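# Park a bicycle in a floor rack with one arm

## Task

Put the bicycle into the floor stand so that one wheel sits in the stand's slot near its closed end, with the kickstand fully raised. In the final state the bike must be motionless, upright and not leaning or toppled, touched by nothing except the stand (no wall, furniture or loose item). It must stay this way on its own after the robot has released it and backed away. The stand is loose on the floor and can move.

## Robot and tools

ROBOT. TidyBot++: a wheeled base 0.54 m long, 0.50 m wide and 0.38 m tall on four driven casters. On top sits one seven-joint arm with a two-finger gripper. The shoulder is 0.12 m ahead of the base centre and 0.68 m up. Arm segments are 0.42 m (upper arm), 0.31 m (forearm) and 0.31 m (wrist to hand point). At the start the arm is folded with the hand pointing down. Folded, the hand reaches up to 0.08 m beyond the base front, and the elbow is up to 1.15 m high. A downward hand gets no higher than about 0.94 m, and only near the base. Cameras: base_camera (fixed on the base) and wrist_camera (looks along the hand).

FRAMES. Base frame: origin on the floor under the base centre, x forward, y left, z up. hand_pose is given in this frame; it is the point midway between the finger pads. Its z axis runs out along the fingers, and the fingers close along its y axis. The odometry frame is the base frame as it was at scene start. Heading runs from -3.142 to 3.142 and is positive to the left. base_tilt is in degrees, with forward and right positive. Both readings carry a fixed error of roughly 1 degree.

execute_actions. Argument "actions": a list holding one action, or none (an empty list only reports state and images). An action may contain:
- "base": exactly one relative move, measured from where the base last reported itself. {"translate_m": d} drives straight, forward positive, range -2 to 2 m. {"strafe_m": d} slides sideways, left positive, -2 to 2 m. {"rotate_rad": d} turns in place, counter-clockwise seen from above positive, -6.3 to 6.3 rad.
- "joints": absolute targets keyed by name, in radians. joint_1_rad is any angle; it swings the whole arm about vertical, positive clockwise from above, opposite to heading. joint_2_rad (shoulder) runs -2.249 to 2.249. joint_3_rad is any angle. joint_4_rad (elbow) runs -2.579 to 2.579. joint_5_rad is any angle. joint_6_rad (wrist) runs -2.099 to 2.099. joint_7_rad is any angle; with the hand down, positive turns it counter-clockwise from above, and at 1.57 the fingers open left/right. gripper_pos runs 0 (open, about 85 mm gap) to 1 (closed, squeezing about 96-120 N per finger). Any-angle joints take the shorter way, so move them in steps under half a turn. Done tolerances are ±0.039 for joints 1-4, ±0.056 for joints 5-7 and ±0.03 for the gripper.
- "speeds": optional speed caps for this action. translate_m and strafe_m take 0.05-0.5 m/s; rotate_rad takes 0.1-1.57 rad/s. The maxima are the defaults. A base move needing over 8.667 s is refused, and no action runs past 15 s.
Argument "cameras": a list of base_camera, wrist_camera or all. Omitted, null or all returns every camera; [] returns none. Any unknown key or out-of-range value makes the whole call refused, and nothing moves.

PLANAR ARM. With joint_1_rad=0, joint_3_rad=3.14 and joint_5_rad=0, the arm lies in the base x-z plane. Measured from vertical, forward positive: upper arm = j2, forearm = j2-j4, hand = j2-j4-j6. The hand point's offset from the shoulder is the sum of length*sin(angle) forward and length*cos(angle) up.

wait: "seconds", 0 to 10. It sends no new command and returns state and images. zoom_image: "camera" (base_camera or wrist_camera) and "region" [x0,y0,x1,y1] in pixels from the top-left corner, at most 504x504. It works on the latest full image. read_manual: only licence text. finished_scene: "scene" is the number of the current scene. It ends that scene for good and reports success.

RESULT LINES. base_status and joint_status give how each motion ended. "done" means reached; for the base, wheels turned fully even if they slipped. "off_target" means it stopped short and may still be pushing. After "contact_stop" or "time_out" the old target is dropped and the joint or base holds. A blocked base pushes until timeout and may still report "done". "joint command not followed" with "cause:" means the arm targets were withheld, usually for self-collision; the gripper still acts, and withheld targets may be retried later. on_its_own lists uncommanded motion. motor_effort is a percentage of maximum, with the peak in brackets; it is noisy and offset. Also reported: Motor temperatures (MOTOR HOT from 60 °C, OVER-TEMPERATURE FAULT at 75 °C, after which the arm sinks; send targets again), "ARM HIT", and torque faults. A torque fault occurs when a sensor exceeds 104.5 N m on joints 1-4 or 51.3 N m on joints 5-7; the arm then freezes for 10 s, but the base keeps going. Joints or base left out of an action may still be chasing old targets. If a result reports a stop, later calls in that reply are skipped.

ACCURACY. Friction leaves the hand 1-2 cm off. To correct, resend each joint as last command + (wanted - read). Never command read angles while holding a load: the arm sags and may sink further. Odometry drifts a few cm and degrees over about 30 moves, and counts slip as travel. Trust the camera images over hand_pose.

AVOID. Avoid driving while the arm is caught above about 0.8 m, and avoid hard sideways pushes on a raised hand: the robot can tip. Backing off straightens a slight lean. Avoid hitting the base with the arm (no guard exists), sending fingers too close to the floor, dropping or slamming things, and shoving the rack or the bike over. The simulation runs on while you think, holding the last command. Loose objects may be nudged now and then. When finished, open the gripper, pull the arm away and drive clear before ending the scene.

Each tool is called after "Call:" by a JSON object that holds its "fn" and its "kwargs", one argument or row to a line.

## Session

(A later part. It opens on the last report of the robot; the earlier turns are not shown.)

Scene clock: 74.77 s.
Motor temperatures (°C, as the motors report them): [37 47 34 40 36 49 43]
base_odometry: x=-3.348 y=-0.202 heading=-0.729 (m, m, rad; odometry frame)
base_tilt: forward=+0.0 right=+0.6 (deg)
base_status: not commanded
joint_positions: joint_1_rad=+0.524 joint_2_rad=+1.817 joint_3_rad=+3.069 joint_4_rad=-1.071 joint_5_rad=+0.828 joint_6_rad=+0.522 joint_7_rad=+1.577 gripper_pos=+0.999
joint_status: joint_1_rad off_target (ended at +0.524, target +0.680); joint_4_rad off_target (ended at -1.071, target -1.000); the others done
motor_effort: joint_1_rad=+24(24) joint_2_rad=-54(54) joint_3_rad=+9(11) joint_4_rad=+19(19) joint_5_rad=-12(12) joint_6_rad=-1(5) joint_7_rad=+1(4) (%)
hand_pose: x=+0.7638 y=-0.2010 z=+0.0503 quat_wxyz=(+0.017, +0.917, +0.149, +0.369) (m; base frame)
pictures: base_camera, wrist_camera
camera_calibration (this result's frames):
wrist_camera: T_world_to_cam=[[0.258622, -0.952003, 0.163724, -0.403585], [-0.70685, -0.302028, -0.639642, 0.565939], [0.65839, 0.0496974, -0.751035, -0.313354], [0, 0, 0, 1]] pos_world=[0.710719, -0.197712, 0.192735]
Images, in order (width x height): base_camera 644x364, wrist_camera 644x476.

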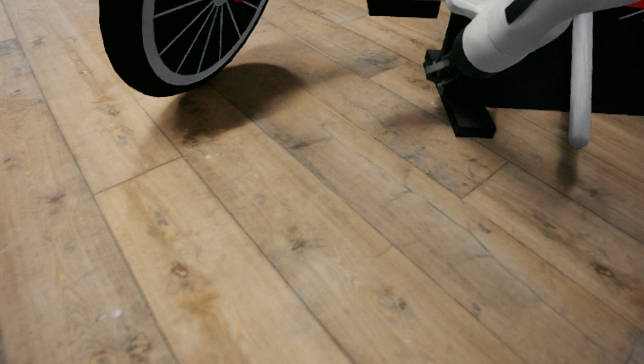

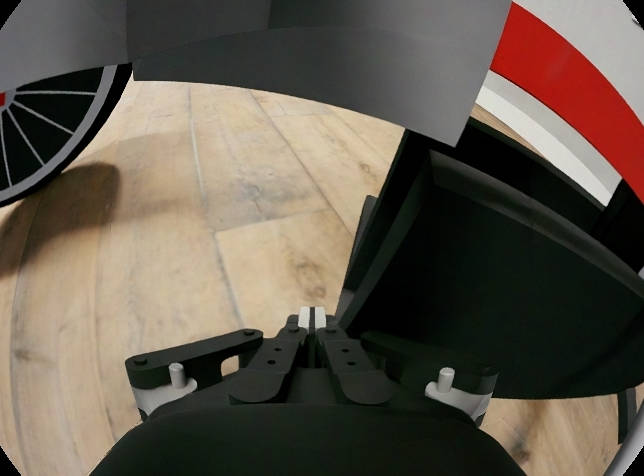

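Call:
{"fn": "execute_actions", "kwargs": {
  "actions": [
    {"joints":{"joint_1_rad":0.5,"joint_2_rad":1.68,"joint_4_rad":-1.33,"joint_6_rad":0.4,"joint_5_rad":0.6}}
  ],
  "cameras": []
}}

Call:
{"fn": "execute_actions", "kwargs": {
  "actions": [
    {"joints":{"joint_1_rad":0.64,"joint_2_rad":1.76,"joint_4_rad":-1.15}}
  ],
  "cameras": ["base_camera"]
}}

Call:
{"fn": "execute_actions", "kwargs": {
  "actions": [
    {"joints":{"joint_1_rad":1.0,"joint_2_rad":1.86,"joint_4_rad":-0.92}}
  ]
}}

Scene clock: 76.37 s.
Motor temperatures (°C, as the motors report them): [37 47 34 40 36 49 43]
base_odometry: x=-3.348 y=-0.202 heading=-0.729 (m, m, rad; odometry frame)
base_tilt: forward=+0.0 right=+0.6 (deg)
base_status: not commanded
joint_positions: joint_1_rad=+0.503 joint_2_rad=+1.700 joint_3_rad=+3.138 joint_4_rad=-1.321 joint_5_rad=+0.638 joint_6_rad=+0.429 joint_7_rad=+1.577 gripper_pos=+0.999
joint_status: all done
motor_effort: joint_1_rad=+0(24) joint_2_rad=-44(54) joint_3_rad=-2(10) joint_4_rad=+5(17) joint_5_rad=-2(13) joint_6_rad=+4(6) joint_7_rad=+1(0) (%)
hand_pose: x=+0.6769 y=-0.2155 z=+0.0475 quat_wxyz=(+0.017, +0.962, +0.075, +0.263) (m; base frame)
pictures: none
No camera images: the call's "cameras" was empty. Leave "cameras" out to get every camera's image.

Scene clock: 77.73 s.
Motor temperatures (°C, as the motors report them): [37 47 34 40 36 49 43]
base_odometry: x=-3.348 y=-0.202 heading=-0.729 (m, m, rad; odometry frame)
base_tilt: forward=+0.0 right=+0.6 (deg)
base_status: not commanded
joint_positions: joint_1_rad=+0.593 joint_2_rad=+1.750 joint_3_rad=+3.109 joint_4_rad=-1.166 joint_5_rad=+0.638 joint_6_rad=+0.428 joint_7_rad=+1.577 gripper_pos=+0.999
joint_status: joint_1_rad off_target (ended at +0.593, target +0.640); the others done
motor_effort: joint_1_rad=+10(12) joint_2_rad=-49(49) joint_3_rad=+4(5) joint_4_rad=+8(11) joint_5_rad=-5(6) joint_6_rad=+3(5) joint_7_rad=+0(0) (%)
hand_pose: x=+0.7101 y=-0.2838 z=+0.0504 quat_wxyz=(+0.048, +0.949, +0.031, +0.309) (m; base frame)
pictures: base_camera
Images, in order (width x height): base_camera 644x364.

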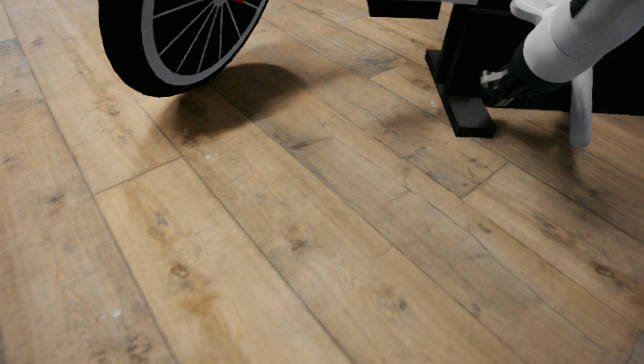

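Scene clock: 79.83 s.
Motor temperatures (°C, as the motors report them): [37 47 34 40 36 49 43]
base_odometry: x=-3.348 y=-0.202 heading=-0.729 (m, m, rad; odometry frame)
base_tilt: forward=+0.0 right=+0.7 (deg)
base_status: not commanded
joint_positions: joint_1_rad=+1.004 joint_2_rad=+1.866 joint_3_rad=+3.135 joint_4_rad=-0.924 joint_5_rad=+0.633 joint_6_rad=+0.423 joint_7_rad=+1.577 gripper_pos=+0.999
joint_status: all done
motor_effort: joint_1_rad=+0(24) joint_2_rad=-47(58) joint_3_rad=-3(9) joint_4_rad=+9(12) joint_5_rad=-2(8) joint_6_rad=+5(6) joint_7_rad=+1(1) (%)
hand_pose: x=+0.5649 y=-0.5521 z=+0.0338 quat_wxyz=(+0.162, +0.921, -0.150, +0.321) (m; base frame)
pictures: base_camera, wrist_camera
camera_calibration (this result's frames):
wrist_camera: T_world_to_cam=[[-0.378084, -0.897923, 0.225358, -0.296285], [-0.775826, 0.174498, -0.606336, 0.609667], [0.505119, -0.404085, -0.762607, -0.340959], [0, 0, 0, 1]] pos_world=[0.5332, -0.510203, 0.176415]
Images, in order (width x height): base_camera 644x364, wrist_camera 644x476.

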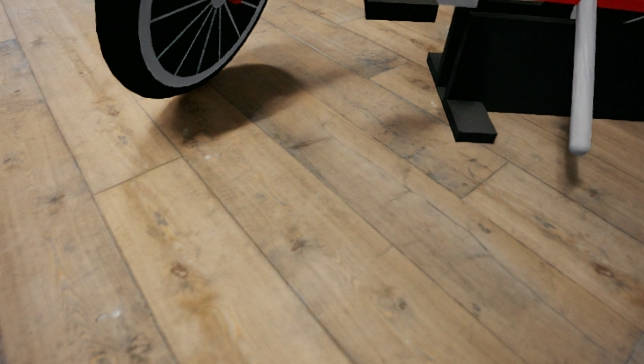

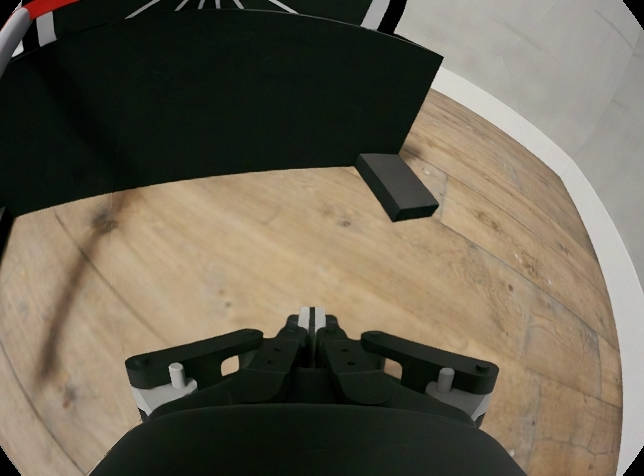

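Call:
{"fn": "execute_actions", "kwargs": {
  "actions": [
    {"joints":{"joint_1_rad":1.3,"joint_2_rad":1.64,"joint_4_rad":-1.4,"joint_5_rad":0,"joint_6_rad":0.42,"gripper_pos":0}}
  ],
  "cameras": []
}}

Call:
{"fn": "execute_actions", "kwargs": {
  "actions": [
    {"base":{"strafe_m":0.35}}
  ],
  "cameras": []
}}

Call:
{"fn": "execute_actions", "kwargs": {
  "actions": [
    {"base":{"rotate_rad":-0.84},"joints":{"joint_1_rad":0.3}}
  ],
  "cameras": []
}}

Call:
{"fn": "execute_actions", "kwargs": {
  "actions": [
    {"base":{"translate_m":0.08},"joints":{"joint_1_rad":0}}
  ]
}}

Scene clock: 81.73 s.
Motor temperatures (°C, as the motors report them): [37 47 34 40 36 49 43]
base_odometry: x=-3.348 y=-0.202 heading=-0.729 (m, m, rad; odometry frame)
base_tilt: forward=+0.0 right=+0.7 (deg)
base_status: not commanded
joint_positions: joint_1_rad=+1.293 joint_2_rad=+1.663 joint_3_rad=+3.135 joint_4_rad=-1.390 joint_5_rad=+0.034 joint_6_rad=+0.423 joint_7_rad=+1.577 gripper_pos=+0.000
joint_status: all done
motor_effort: joint_1_rad=+0(3) joint_2_rad=-43(46) joint_3_rad=-2(3) joint_4_rad=+4(10) joint_5_rad=+0(1) joint_6_rad=+4(5) joint_7_rad=+1(0) (%)
hand_pose: x=+0.2918 y=-0.5735 z=+0.0584 quat_wxyz=(+0.148, +0.783, -0.568, +0.205) (m; base frame)
pictures: none
No camera images: the call's "cameras" was empty. Leave "cameras" out to get every camera's image.

Scene clock: 83.77 s.
Motor temperatures (°C, as the motors report them): [37 47 34 40 36 49 43]
base_odometry: x=-3.115 y=+0.059 heading=-0.728 (m, m, rad; odometry frame)
base_tilt: forward=+0.0 right=+0.7 (deg)
base_status: done
joint_positions: joint_1_rad=+1.294 joint_2_rad=+1.659 joint_3_rad=+3.135 joint_4_rad=-1.399 joint_5_rad=+0.034 joint_6_rad=+0.423 joint_7_rad=+1.577 gripper_pos=+0.000
joint_status: not commanded
motor_effort: joint_1_rad=+0(2) joint_2_rad=-43(45) joint_3_rad=-1(2) joint_4_rad=+4(6) joint_5_rad=-2(1) joint_6_rad=+4(5) joint_7_rad=+1(1) (%)
hand_pose: x=+0.2911 y=-0.5712 z=+0.0595 quat_wxyz=(+0.147, +0.784, -0.569, +0.203) (m; base frame)
pictures: none
No camera images: the call's "cameras" was empty. Leave "cameras" out to get every camera's image.

Scene clock: 86.07 s.
Motor temperatures (°C, as the motors report them): [37 47 34 40 36 49 43]
base_odometry: x=-3.115 y=+0.059 heading=-1.567 (m, m, rad; odometry frame)
base_tilt: forward=+0.0 right=+0.6 (deg)
base_status: done
joint_positions: joint_1_rad=+0.300 joint_2_rad=+1.659 joint_3_rad=+3.137 joint_4_rad=-1.399 joint_5_rad=+0.033 joint_6_rad=+0.423 joint_7_rad=+1.577 gripper_pos=+0.000
joint_status: all done
motor_effort: joint_1_rad=+0(7) joint_2_rad=-43(44) joint_3_rad=-1(4) joint_4_rad=+4(5) joint_5_rad=+0(1) joint_6_rad=+4(4) joint_7_rad=+1(1) (%)
hand_pose: x=+0.6912 y=-0.1690 z=+0.0596 quat_wxyz=(+0.034, +0.960, -0.127, +0.248) (m; base frame)
pictures: none
No camera images: the call's "cameras" was empty. Leave "cameras" out to get every camera's image.

Scene clock: 87.60 s.
Motor temperatures (°C, as the motors report them): [37 47 34 40 36 49 43]
base_odometry: x=-3.115 y=-0.021 heading=-1.569 (m, m, rad; odometry frame)
base_tilt: forward=+0.0 right=+0.6 (deg)
base_status: done
joint_positions: joint_1_rad=-0.002 joint_2_rad=+1.651 joint_3_rad=+3.132 joint_4_rad=-1.397 joint_5_rad=+0.033 joint_6_rad=+0.423 joint_7_rad=+1.577 gripper_pos=+0.000
joint_status: all done
motor_effort: joint_1_rad=+0(3) joint_2_rad=-43(45) joint_3_rad=-1(3) joint_4_rad=+5(6) joint_5_rad=-1(1) joint_6_rad=+4(4) joint_7_rad=+0(1) (%)
hand_pose: x=+0.7214 y=+0.0125 z=+0.0644 quat_wxyz=(-0.007, +0.967, +0.019, +0.255) (m; base frame)
pictures: base_camera, wrist_camera
camera_calibration (this result's frames):
wrist_camera: T_world_to_cam=[[0.0439973, -0.998848, 0.0191513, -0.0269886], [-0.887799, -0.0478821, -0.457733, 0.725154], [0.458123, 0.00313647, -0.888883, -0.131524], [0, 0, 0, 1]] pos_world=[0.705233, 0.00817694, 0.215534]
Images, in order (width x height): base_camera 644x364, wrist_camera 644x476.

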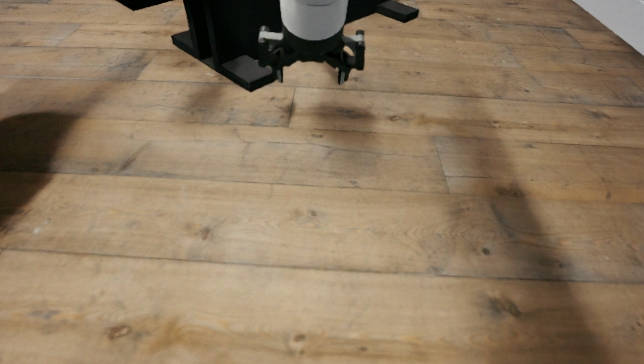

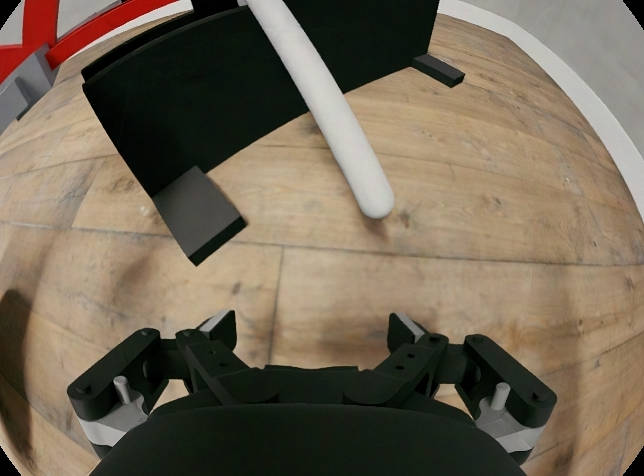

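Call:
{"fn": "execute_actions", "kwargs": {
  "actions": [
    {"base":{"translate_m":0.12},"joints":{"gripper_pos":1,"joint_1_rad":0.03,"joint_2_rad":1.67}}
  ],
  "cameras": ["wrist_camera"]
}}

Call:
{"fn": "execute_actions", "kwargs": {
  "actions": [
    {"base":{"translate_m":0.14},"speeds":{"translate_m":0.1},"joints":{"joint_1_rad":0.3}}
  ]
}}

Scene clock: 89.03 s.
Motor temperatures (°C, as the motors report them): [37 47 34 40 36 49 43]
base_odometry: x=-3.115 y=-0.141 heading=-1.570 (m, m, rad; odometry frame)
base_tilt: forward=+0.0 right=+0.6 (deg)
base_status: done
joint_positions: joint_1_rad=+0.027 joint_2_rad=+1.674 joint_3_rad=+3.131 joint_4_rad=-1.439 joint_5_rad=+0.029 joint_6_rad=+0.413 joint_7_rad=+1.577 gripper_pos=+0.999
joint_status: all done
motor_effort: joint_1_rad=+0(4) joint_2_rad=-42(51) joint_3_rad=-1(4) joint_4_rad=+9(13) joint_5_rad=+0(2) joint_6_rad=+6(11) joint_7_rad=+1(1) (%)
hand_pose: x=+0.6791 y=-0.0041 z=+0.0427 quat_wxyz=(-0.004, +0.976, +0.003, +0.219) (m; base frame)
pictures: wrist_camera
camera_calibration (this result's frames):
wrist_camera: T_world_to_cam=[[0.0131265, -0.999791, 0.0156551, -0.020087], [-0.920944, -0.0181867, -0.38927, 0.696546], [0.389474, -0.00930775, -0.920991, -0.0834878], [0, 0, 0, 1]] pos_world=[0.67426, -0.00819204, 0.194568]
Images, in order (width x height): wrist_camera 644x476.

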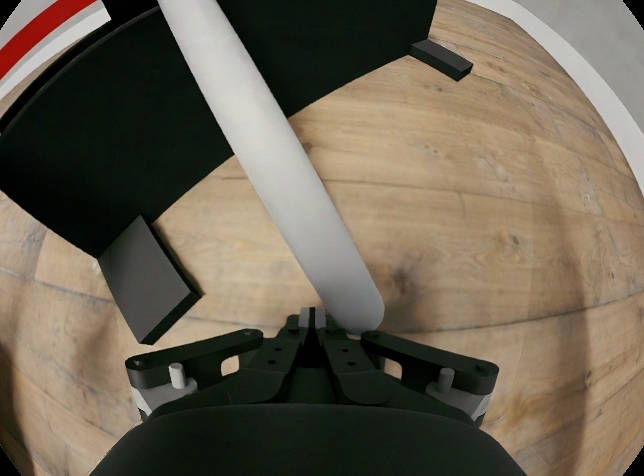

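Scene clock: 91.00 s.
Motor temperatures (°C, as the motors report them): [37 47 34 40 36 49 43]
base_odometry: x=-3.115 y=-0.281 heading=-1.570 (m, m, rad; odometry frame)
base_tilt: forward=+0.0 right=+0.6 (deg)
base_status: done
joint_positions: joint_1_rad=+0.304 joint_2_rad=+1.675 joint_3_rad=+3.130 joint_4_rad=-1.400 joint_5_rad=+0.029 joint_6_rad=+0.411 joint_7_rad=+1.577 gripper_pos=+0.999
joint_status: all done
motor_effort: joint_1_rad=+0(6) joint_2_rad=-42(49) joint_3_rad=-2(3) joint_4_rad=+4(16) joint_5_rad=-2(4) joint_6_rad=+4(10) joint_7_rad=+1(1) (%)
hand_pose: x=+0.6787 y=-0.1633 z=+0.0485 quat_wxyz=(+0.029, +0.962, -0.132, +0.235) (m; base frame)
pictures: base_camera, wrist_camera
camera_calibration (this result's frames):
wrist_camera: T_world_to_cam=[[-0.262491, -0.964811, 0.0154441, 0.013383], [-0.875683, 0.231459, -0.4238, 0.707304], [0.405313, -0.124768, -0.905624, -0.109849], [0, 0, 0, 1]] pos_world=[0.66741, -0.164505, 0.200067]
Images, in order (width x height): base_camera 644x364, wrist_camera 644x476.

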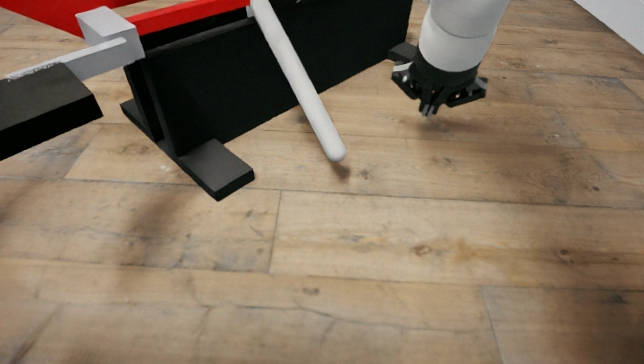

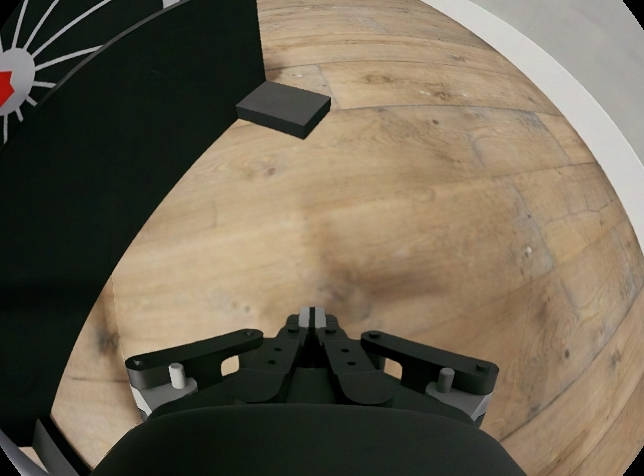

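Retry with straight push.

Call:
{"fn": "execute_actions", "kwargs": {
  "actions": [
    {"base":{"translate_m":-0.22}}
  ],
  "cameras": []
}}

Call:
{"fn": "execute_actions", "kwargs": {
  "actions": [
    {"joints":{"joint_1_rad":0.02,"joint_2_rad":1.64,"joint_7_rad":1.2}}
  ],
  "cameras": []
}}

Call:
{"fn": "execute_actions", "kwargs": {
  "actions": [
    {"base":{"translate_m":0.24},"speeds":{"translate_m":0.1}}
  ]
}}

Scene clock: 92.77 s.
Motor temperatures (°C, as the motors report them): [37 47 34 40 36 49 43]
base_odometry: x=-3.115 y=-0.061 heading=-1.571 (m, m, rad; odometry frame)
base_tilt: forward=+0.0 right=+0.6 (deg)
base_status: done
joint_positions: joint_1_rad=+0.304 joint_2_rad=+1.675 joint_3_rad=+3.130 joint_4_rad=-1.400 joint_5_rad=+0.029 joint_6_rad=+0.411 joint_7_rad=+1.577 gripper_pos=+0.999
joint_status: not commanded
motor_effort: joint_1_rad=+0(3) joint_2_rad=-42(45) joint_3_rad=-1(2) joint_4_rad=+4(5) joint_5_rad=+0(1) joint_6_rad=+4(4) joint_7_rad=+0(1) (%)
hand_pose: x=+0.6784 y=-0.1632 z=+0.0484 quat_wxyz=(+0.029, +0.963, -0.132, +0.235) (m; base frame)
pictures: none
No camera images: the call's "cameras" was empty. Leave "cameras" out to get every camera's image.

Scene clock: 94.27 s.
Motor temperatures (°C, as the motors report them): [37 47 34 40 36 49 43]
base_odometry: x=-3.115 y=-0.061 heading=-1.571 (m, m, rad; odometry frame)
base_tilt: forward=+0.0 right=+0.6 (deg)
base_status: not commanded
joint_positions: joint_1_rad=+0.018 joint_2_rad=+1.666 joint_3_rad=+3.129 joint_4_rad=-1.400 joint_5_rad=+0.029 joint_6_rad=+0.411 joint_7_rad=+1.224 gripper_pos=+0.999
joint_status: all done
motor_effort: joint_1_rad=+0(3) joint_2_rad=-42(43) joint_3_rad=-2(3) joint_4_rad=+4(4) joint_5_rad=-1(1) joint_6_rad=+4(4) joint_7_rad=+1(1) (%)
hand_pose: x=+0.7075 y=+0.0013 z=+0.0537 quat_wxyz=(-0.048, +0.956, -0.164, +0.237) (m; base frame)
pictures: none
No camera images: the call's "cameras" was empty. Leave "cameras" out to get every camera's image.

Scene clock: 97.53 s.
Motor temperatures (°C, as the motors report them): [37 47 34 40 36 49 43]
base_odometry: x=-3.115 y=-0.301 heading=-1.571 (m, m, rad; odometry frame)
base_tilt: forward=+0.0 right=+0.6 (deg)
base_status: done
joint_positions: joint_1_rad=+0.022 joint_2_rad=+1.646 joint_3_rad=+3.129 joint_4_rad=-1.396 joint_5_rad=+0.020 joint_6_rad=+0.410 joint_7_rad=+1.219 gripper_pos=+0.999
joint_status: not commanded
motor_effort: joint_1_rad=+0(7) joint_2_rad=-43(52) joint_3_rad=-1(6) joint_4_rad=+4(17) joint_5_rad=-1(2) joint_6_rad=+4(9) joint_7_rad=+0(2) (%)
hand_pose: x=+0.7218 y=-0.0025 z=+0.0658 quat_wxyz=(-0.048, +0.952, -0.172, +0.247) (m; base frame)
pictures: base_camera, wrist_camera
camera_calibration (this result's frames):
wrist_camera: T_world_to_cam=[[-0.299726, -0.941312, -0.155227, 0.217717], [-0.84208, 0.337505, -0.420704, 0.691], [0.448404, 0.00461807, -0.893819, -0.123085], [0, 0, 0, 1]] pos_world=[0.702324, -0.0277077, 0.214487]
Images, in order (width x height): base_camera 644x364, wrist_camera 644x476.

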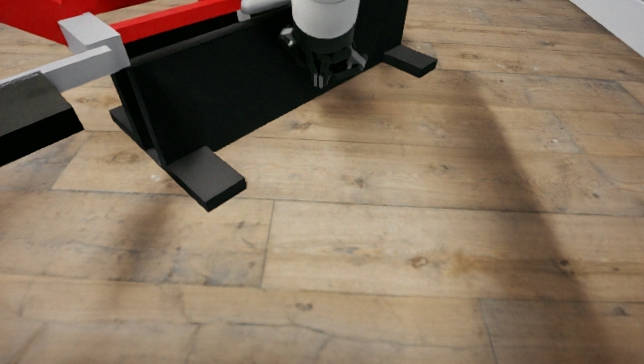

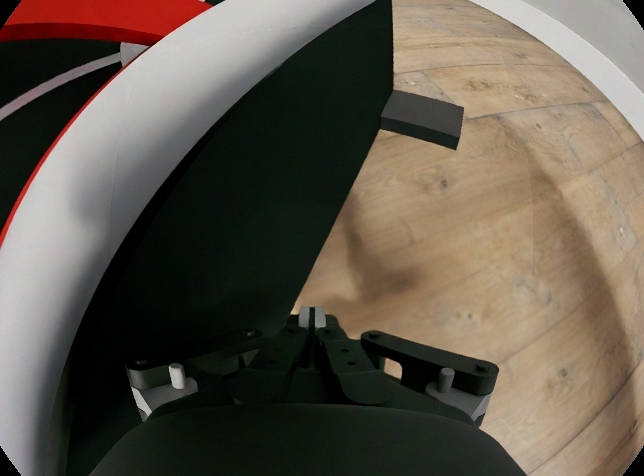

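Call:
{"fn": "execute_actions", "kwargs": {
  "actions": [
    {"base":{"translate_m":-1.0},"joints":{"joint_1_rad":0.4}}
  ],
  "cameras": []
}}

Call:
{"fn": "finished_scene", "kwargs": {
  "scene": 2
}}

Scene clock: 101.10 s.
Motor temperatures (°C, as the motors report them): [37 47 34 40 36 49 43]
base_odometry: x=-3.115 y=+0.699 heading=-1.571 (m, m, rad; odometry frame)
base_tilt: forward=+0.0 right=+0.7 (deg)
base_status: done
joint_positions: joint_1_rad=+0.396 joint_2_rad=+1.646 joint_3_rad=+3.129 joint_4_rad=-1.397 joint_5_rad=+0.020 joint_6_rad=+0.410 joint_7_rad=+1.219 gripper_pos=+0.999
joint_status: all done
motor_effort: joint_1_rad=+0(3) joint_2_rad=-43(45) joint_3_rad=-1(3) joint_4_rad=+4(6) joint_5_rad=-2(1) joint_6_rad=+4(4) joint_7_rad=+0(1) (%)
hand_pose: x=+0.6784 y=-0.2220 z=+0.0655 quat_wxyz=(-0.002, +0.904, -0.346, +0.251) (m; base frame)
pictures: none
No camera images: the call's "cameras" was empty. Leave "cameras" out to get every camera's image.

The scene is finished: the task was done.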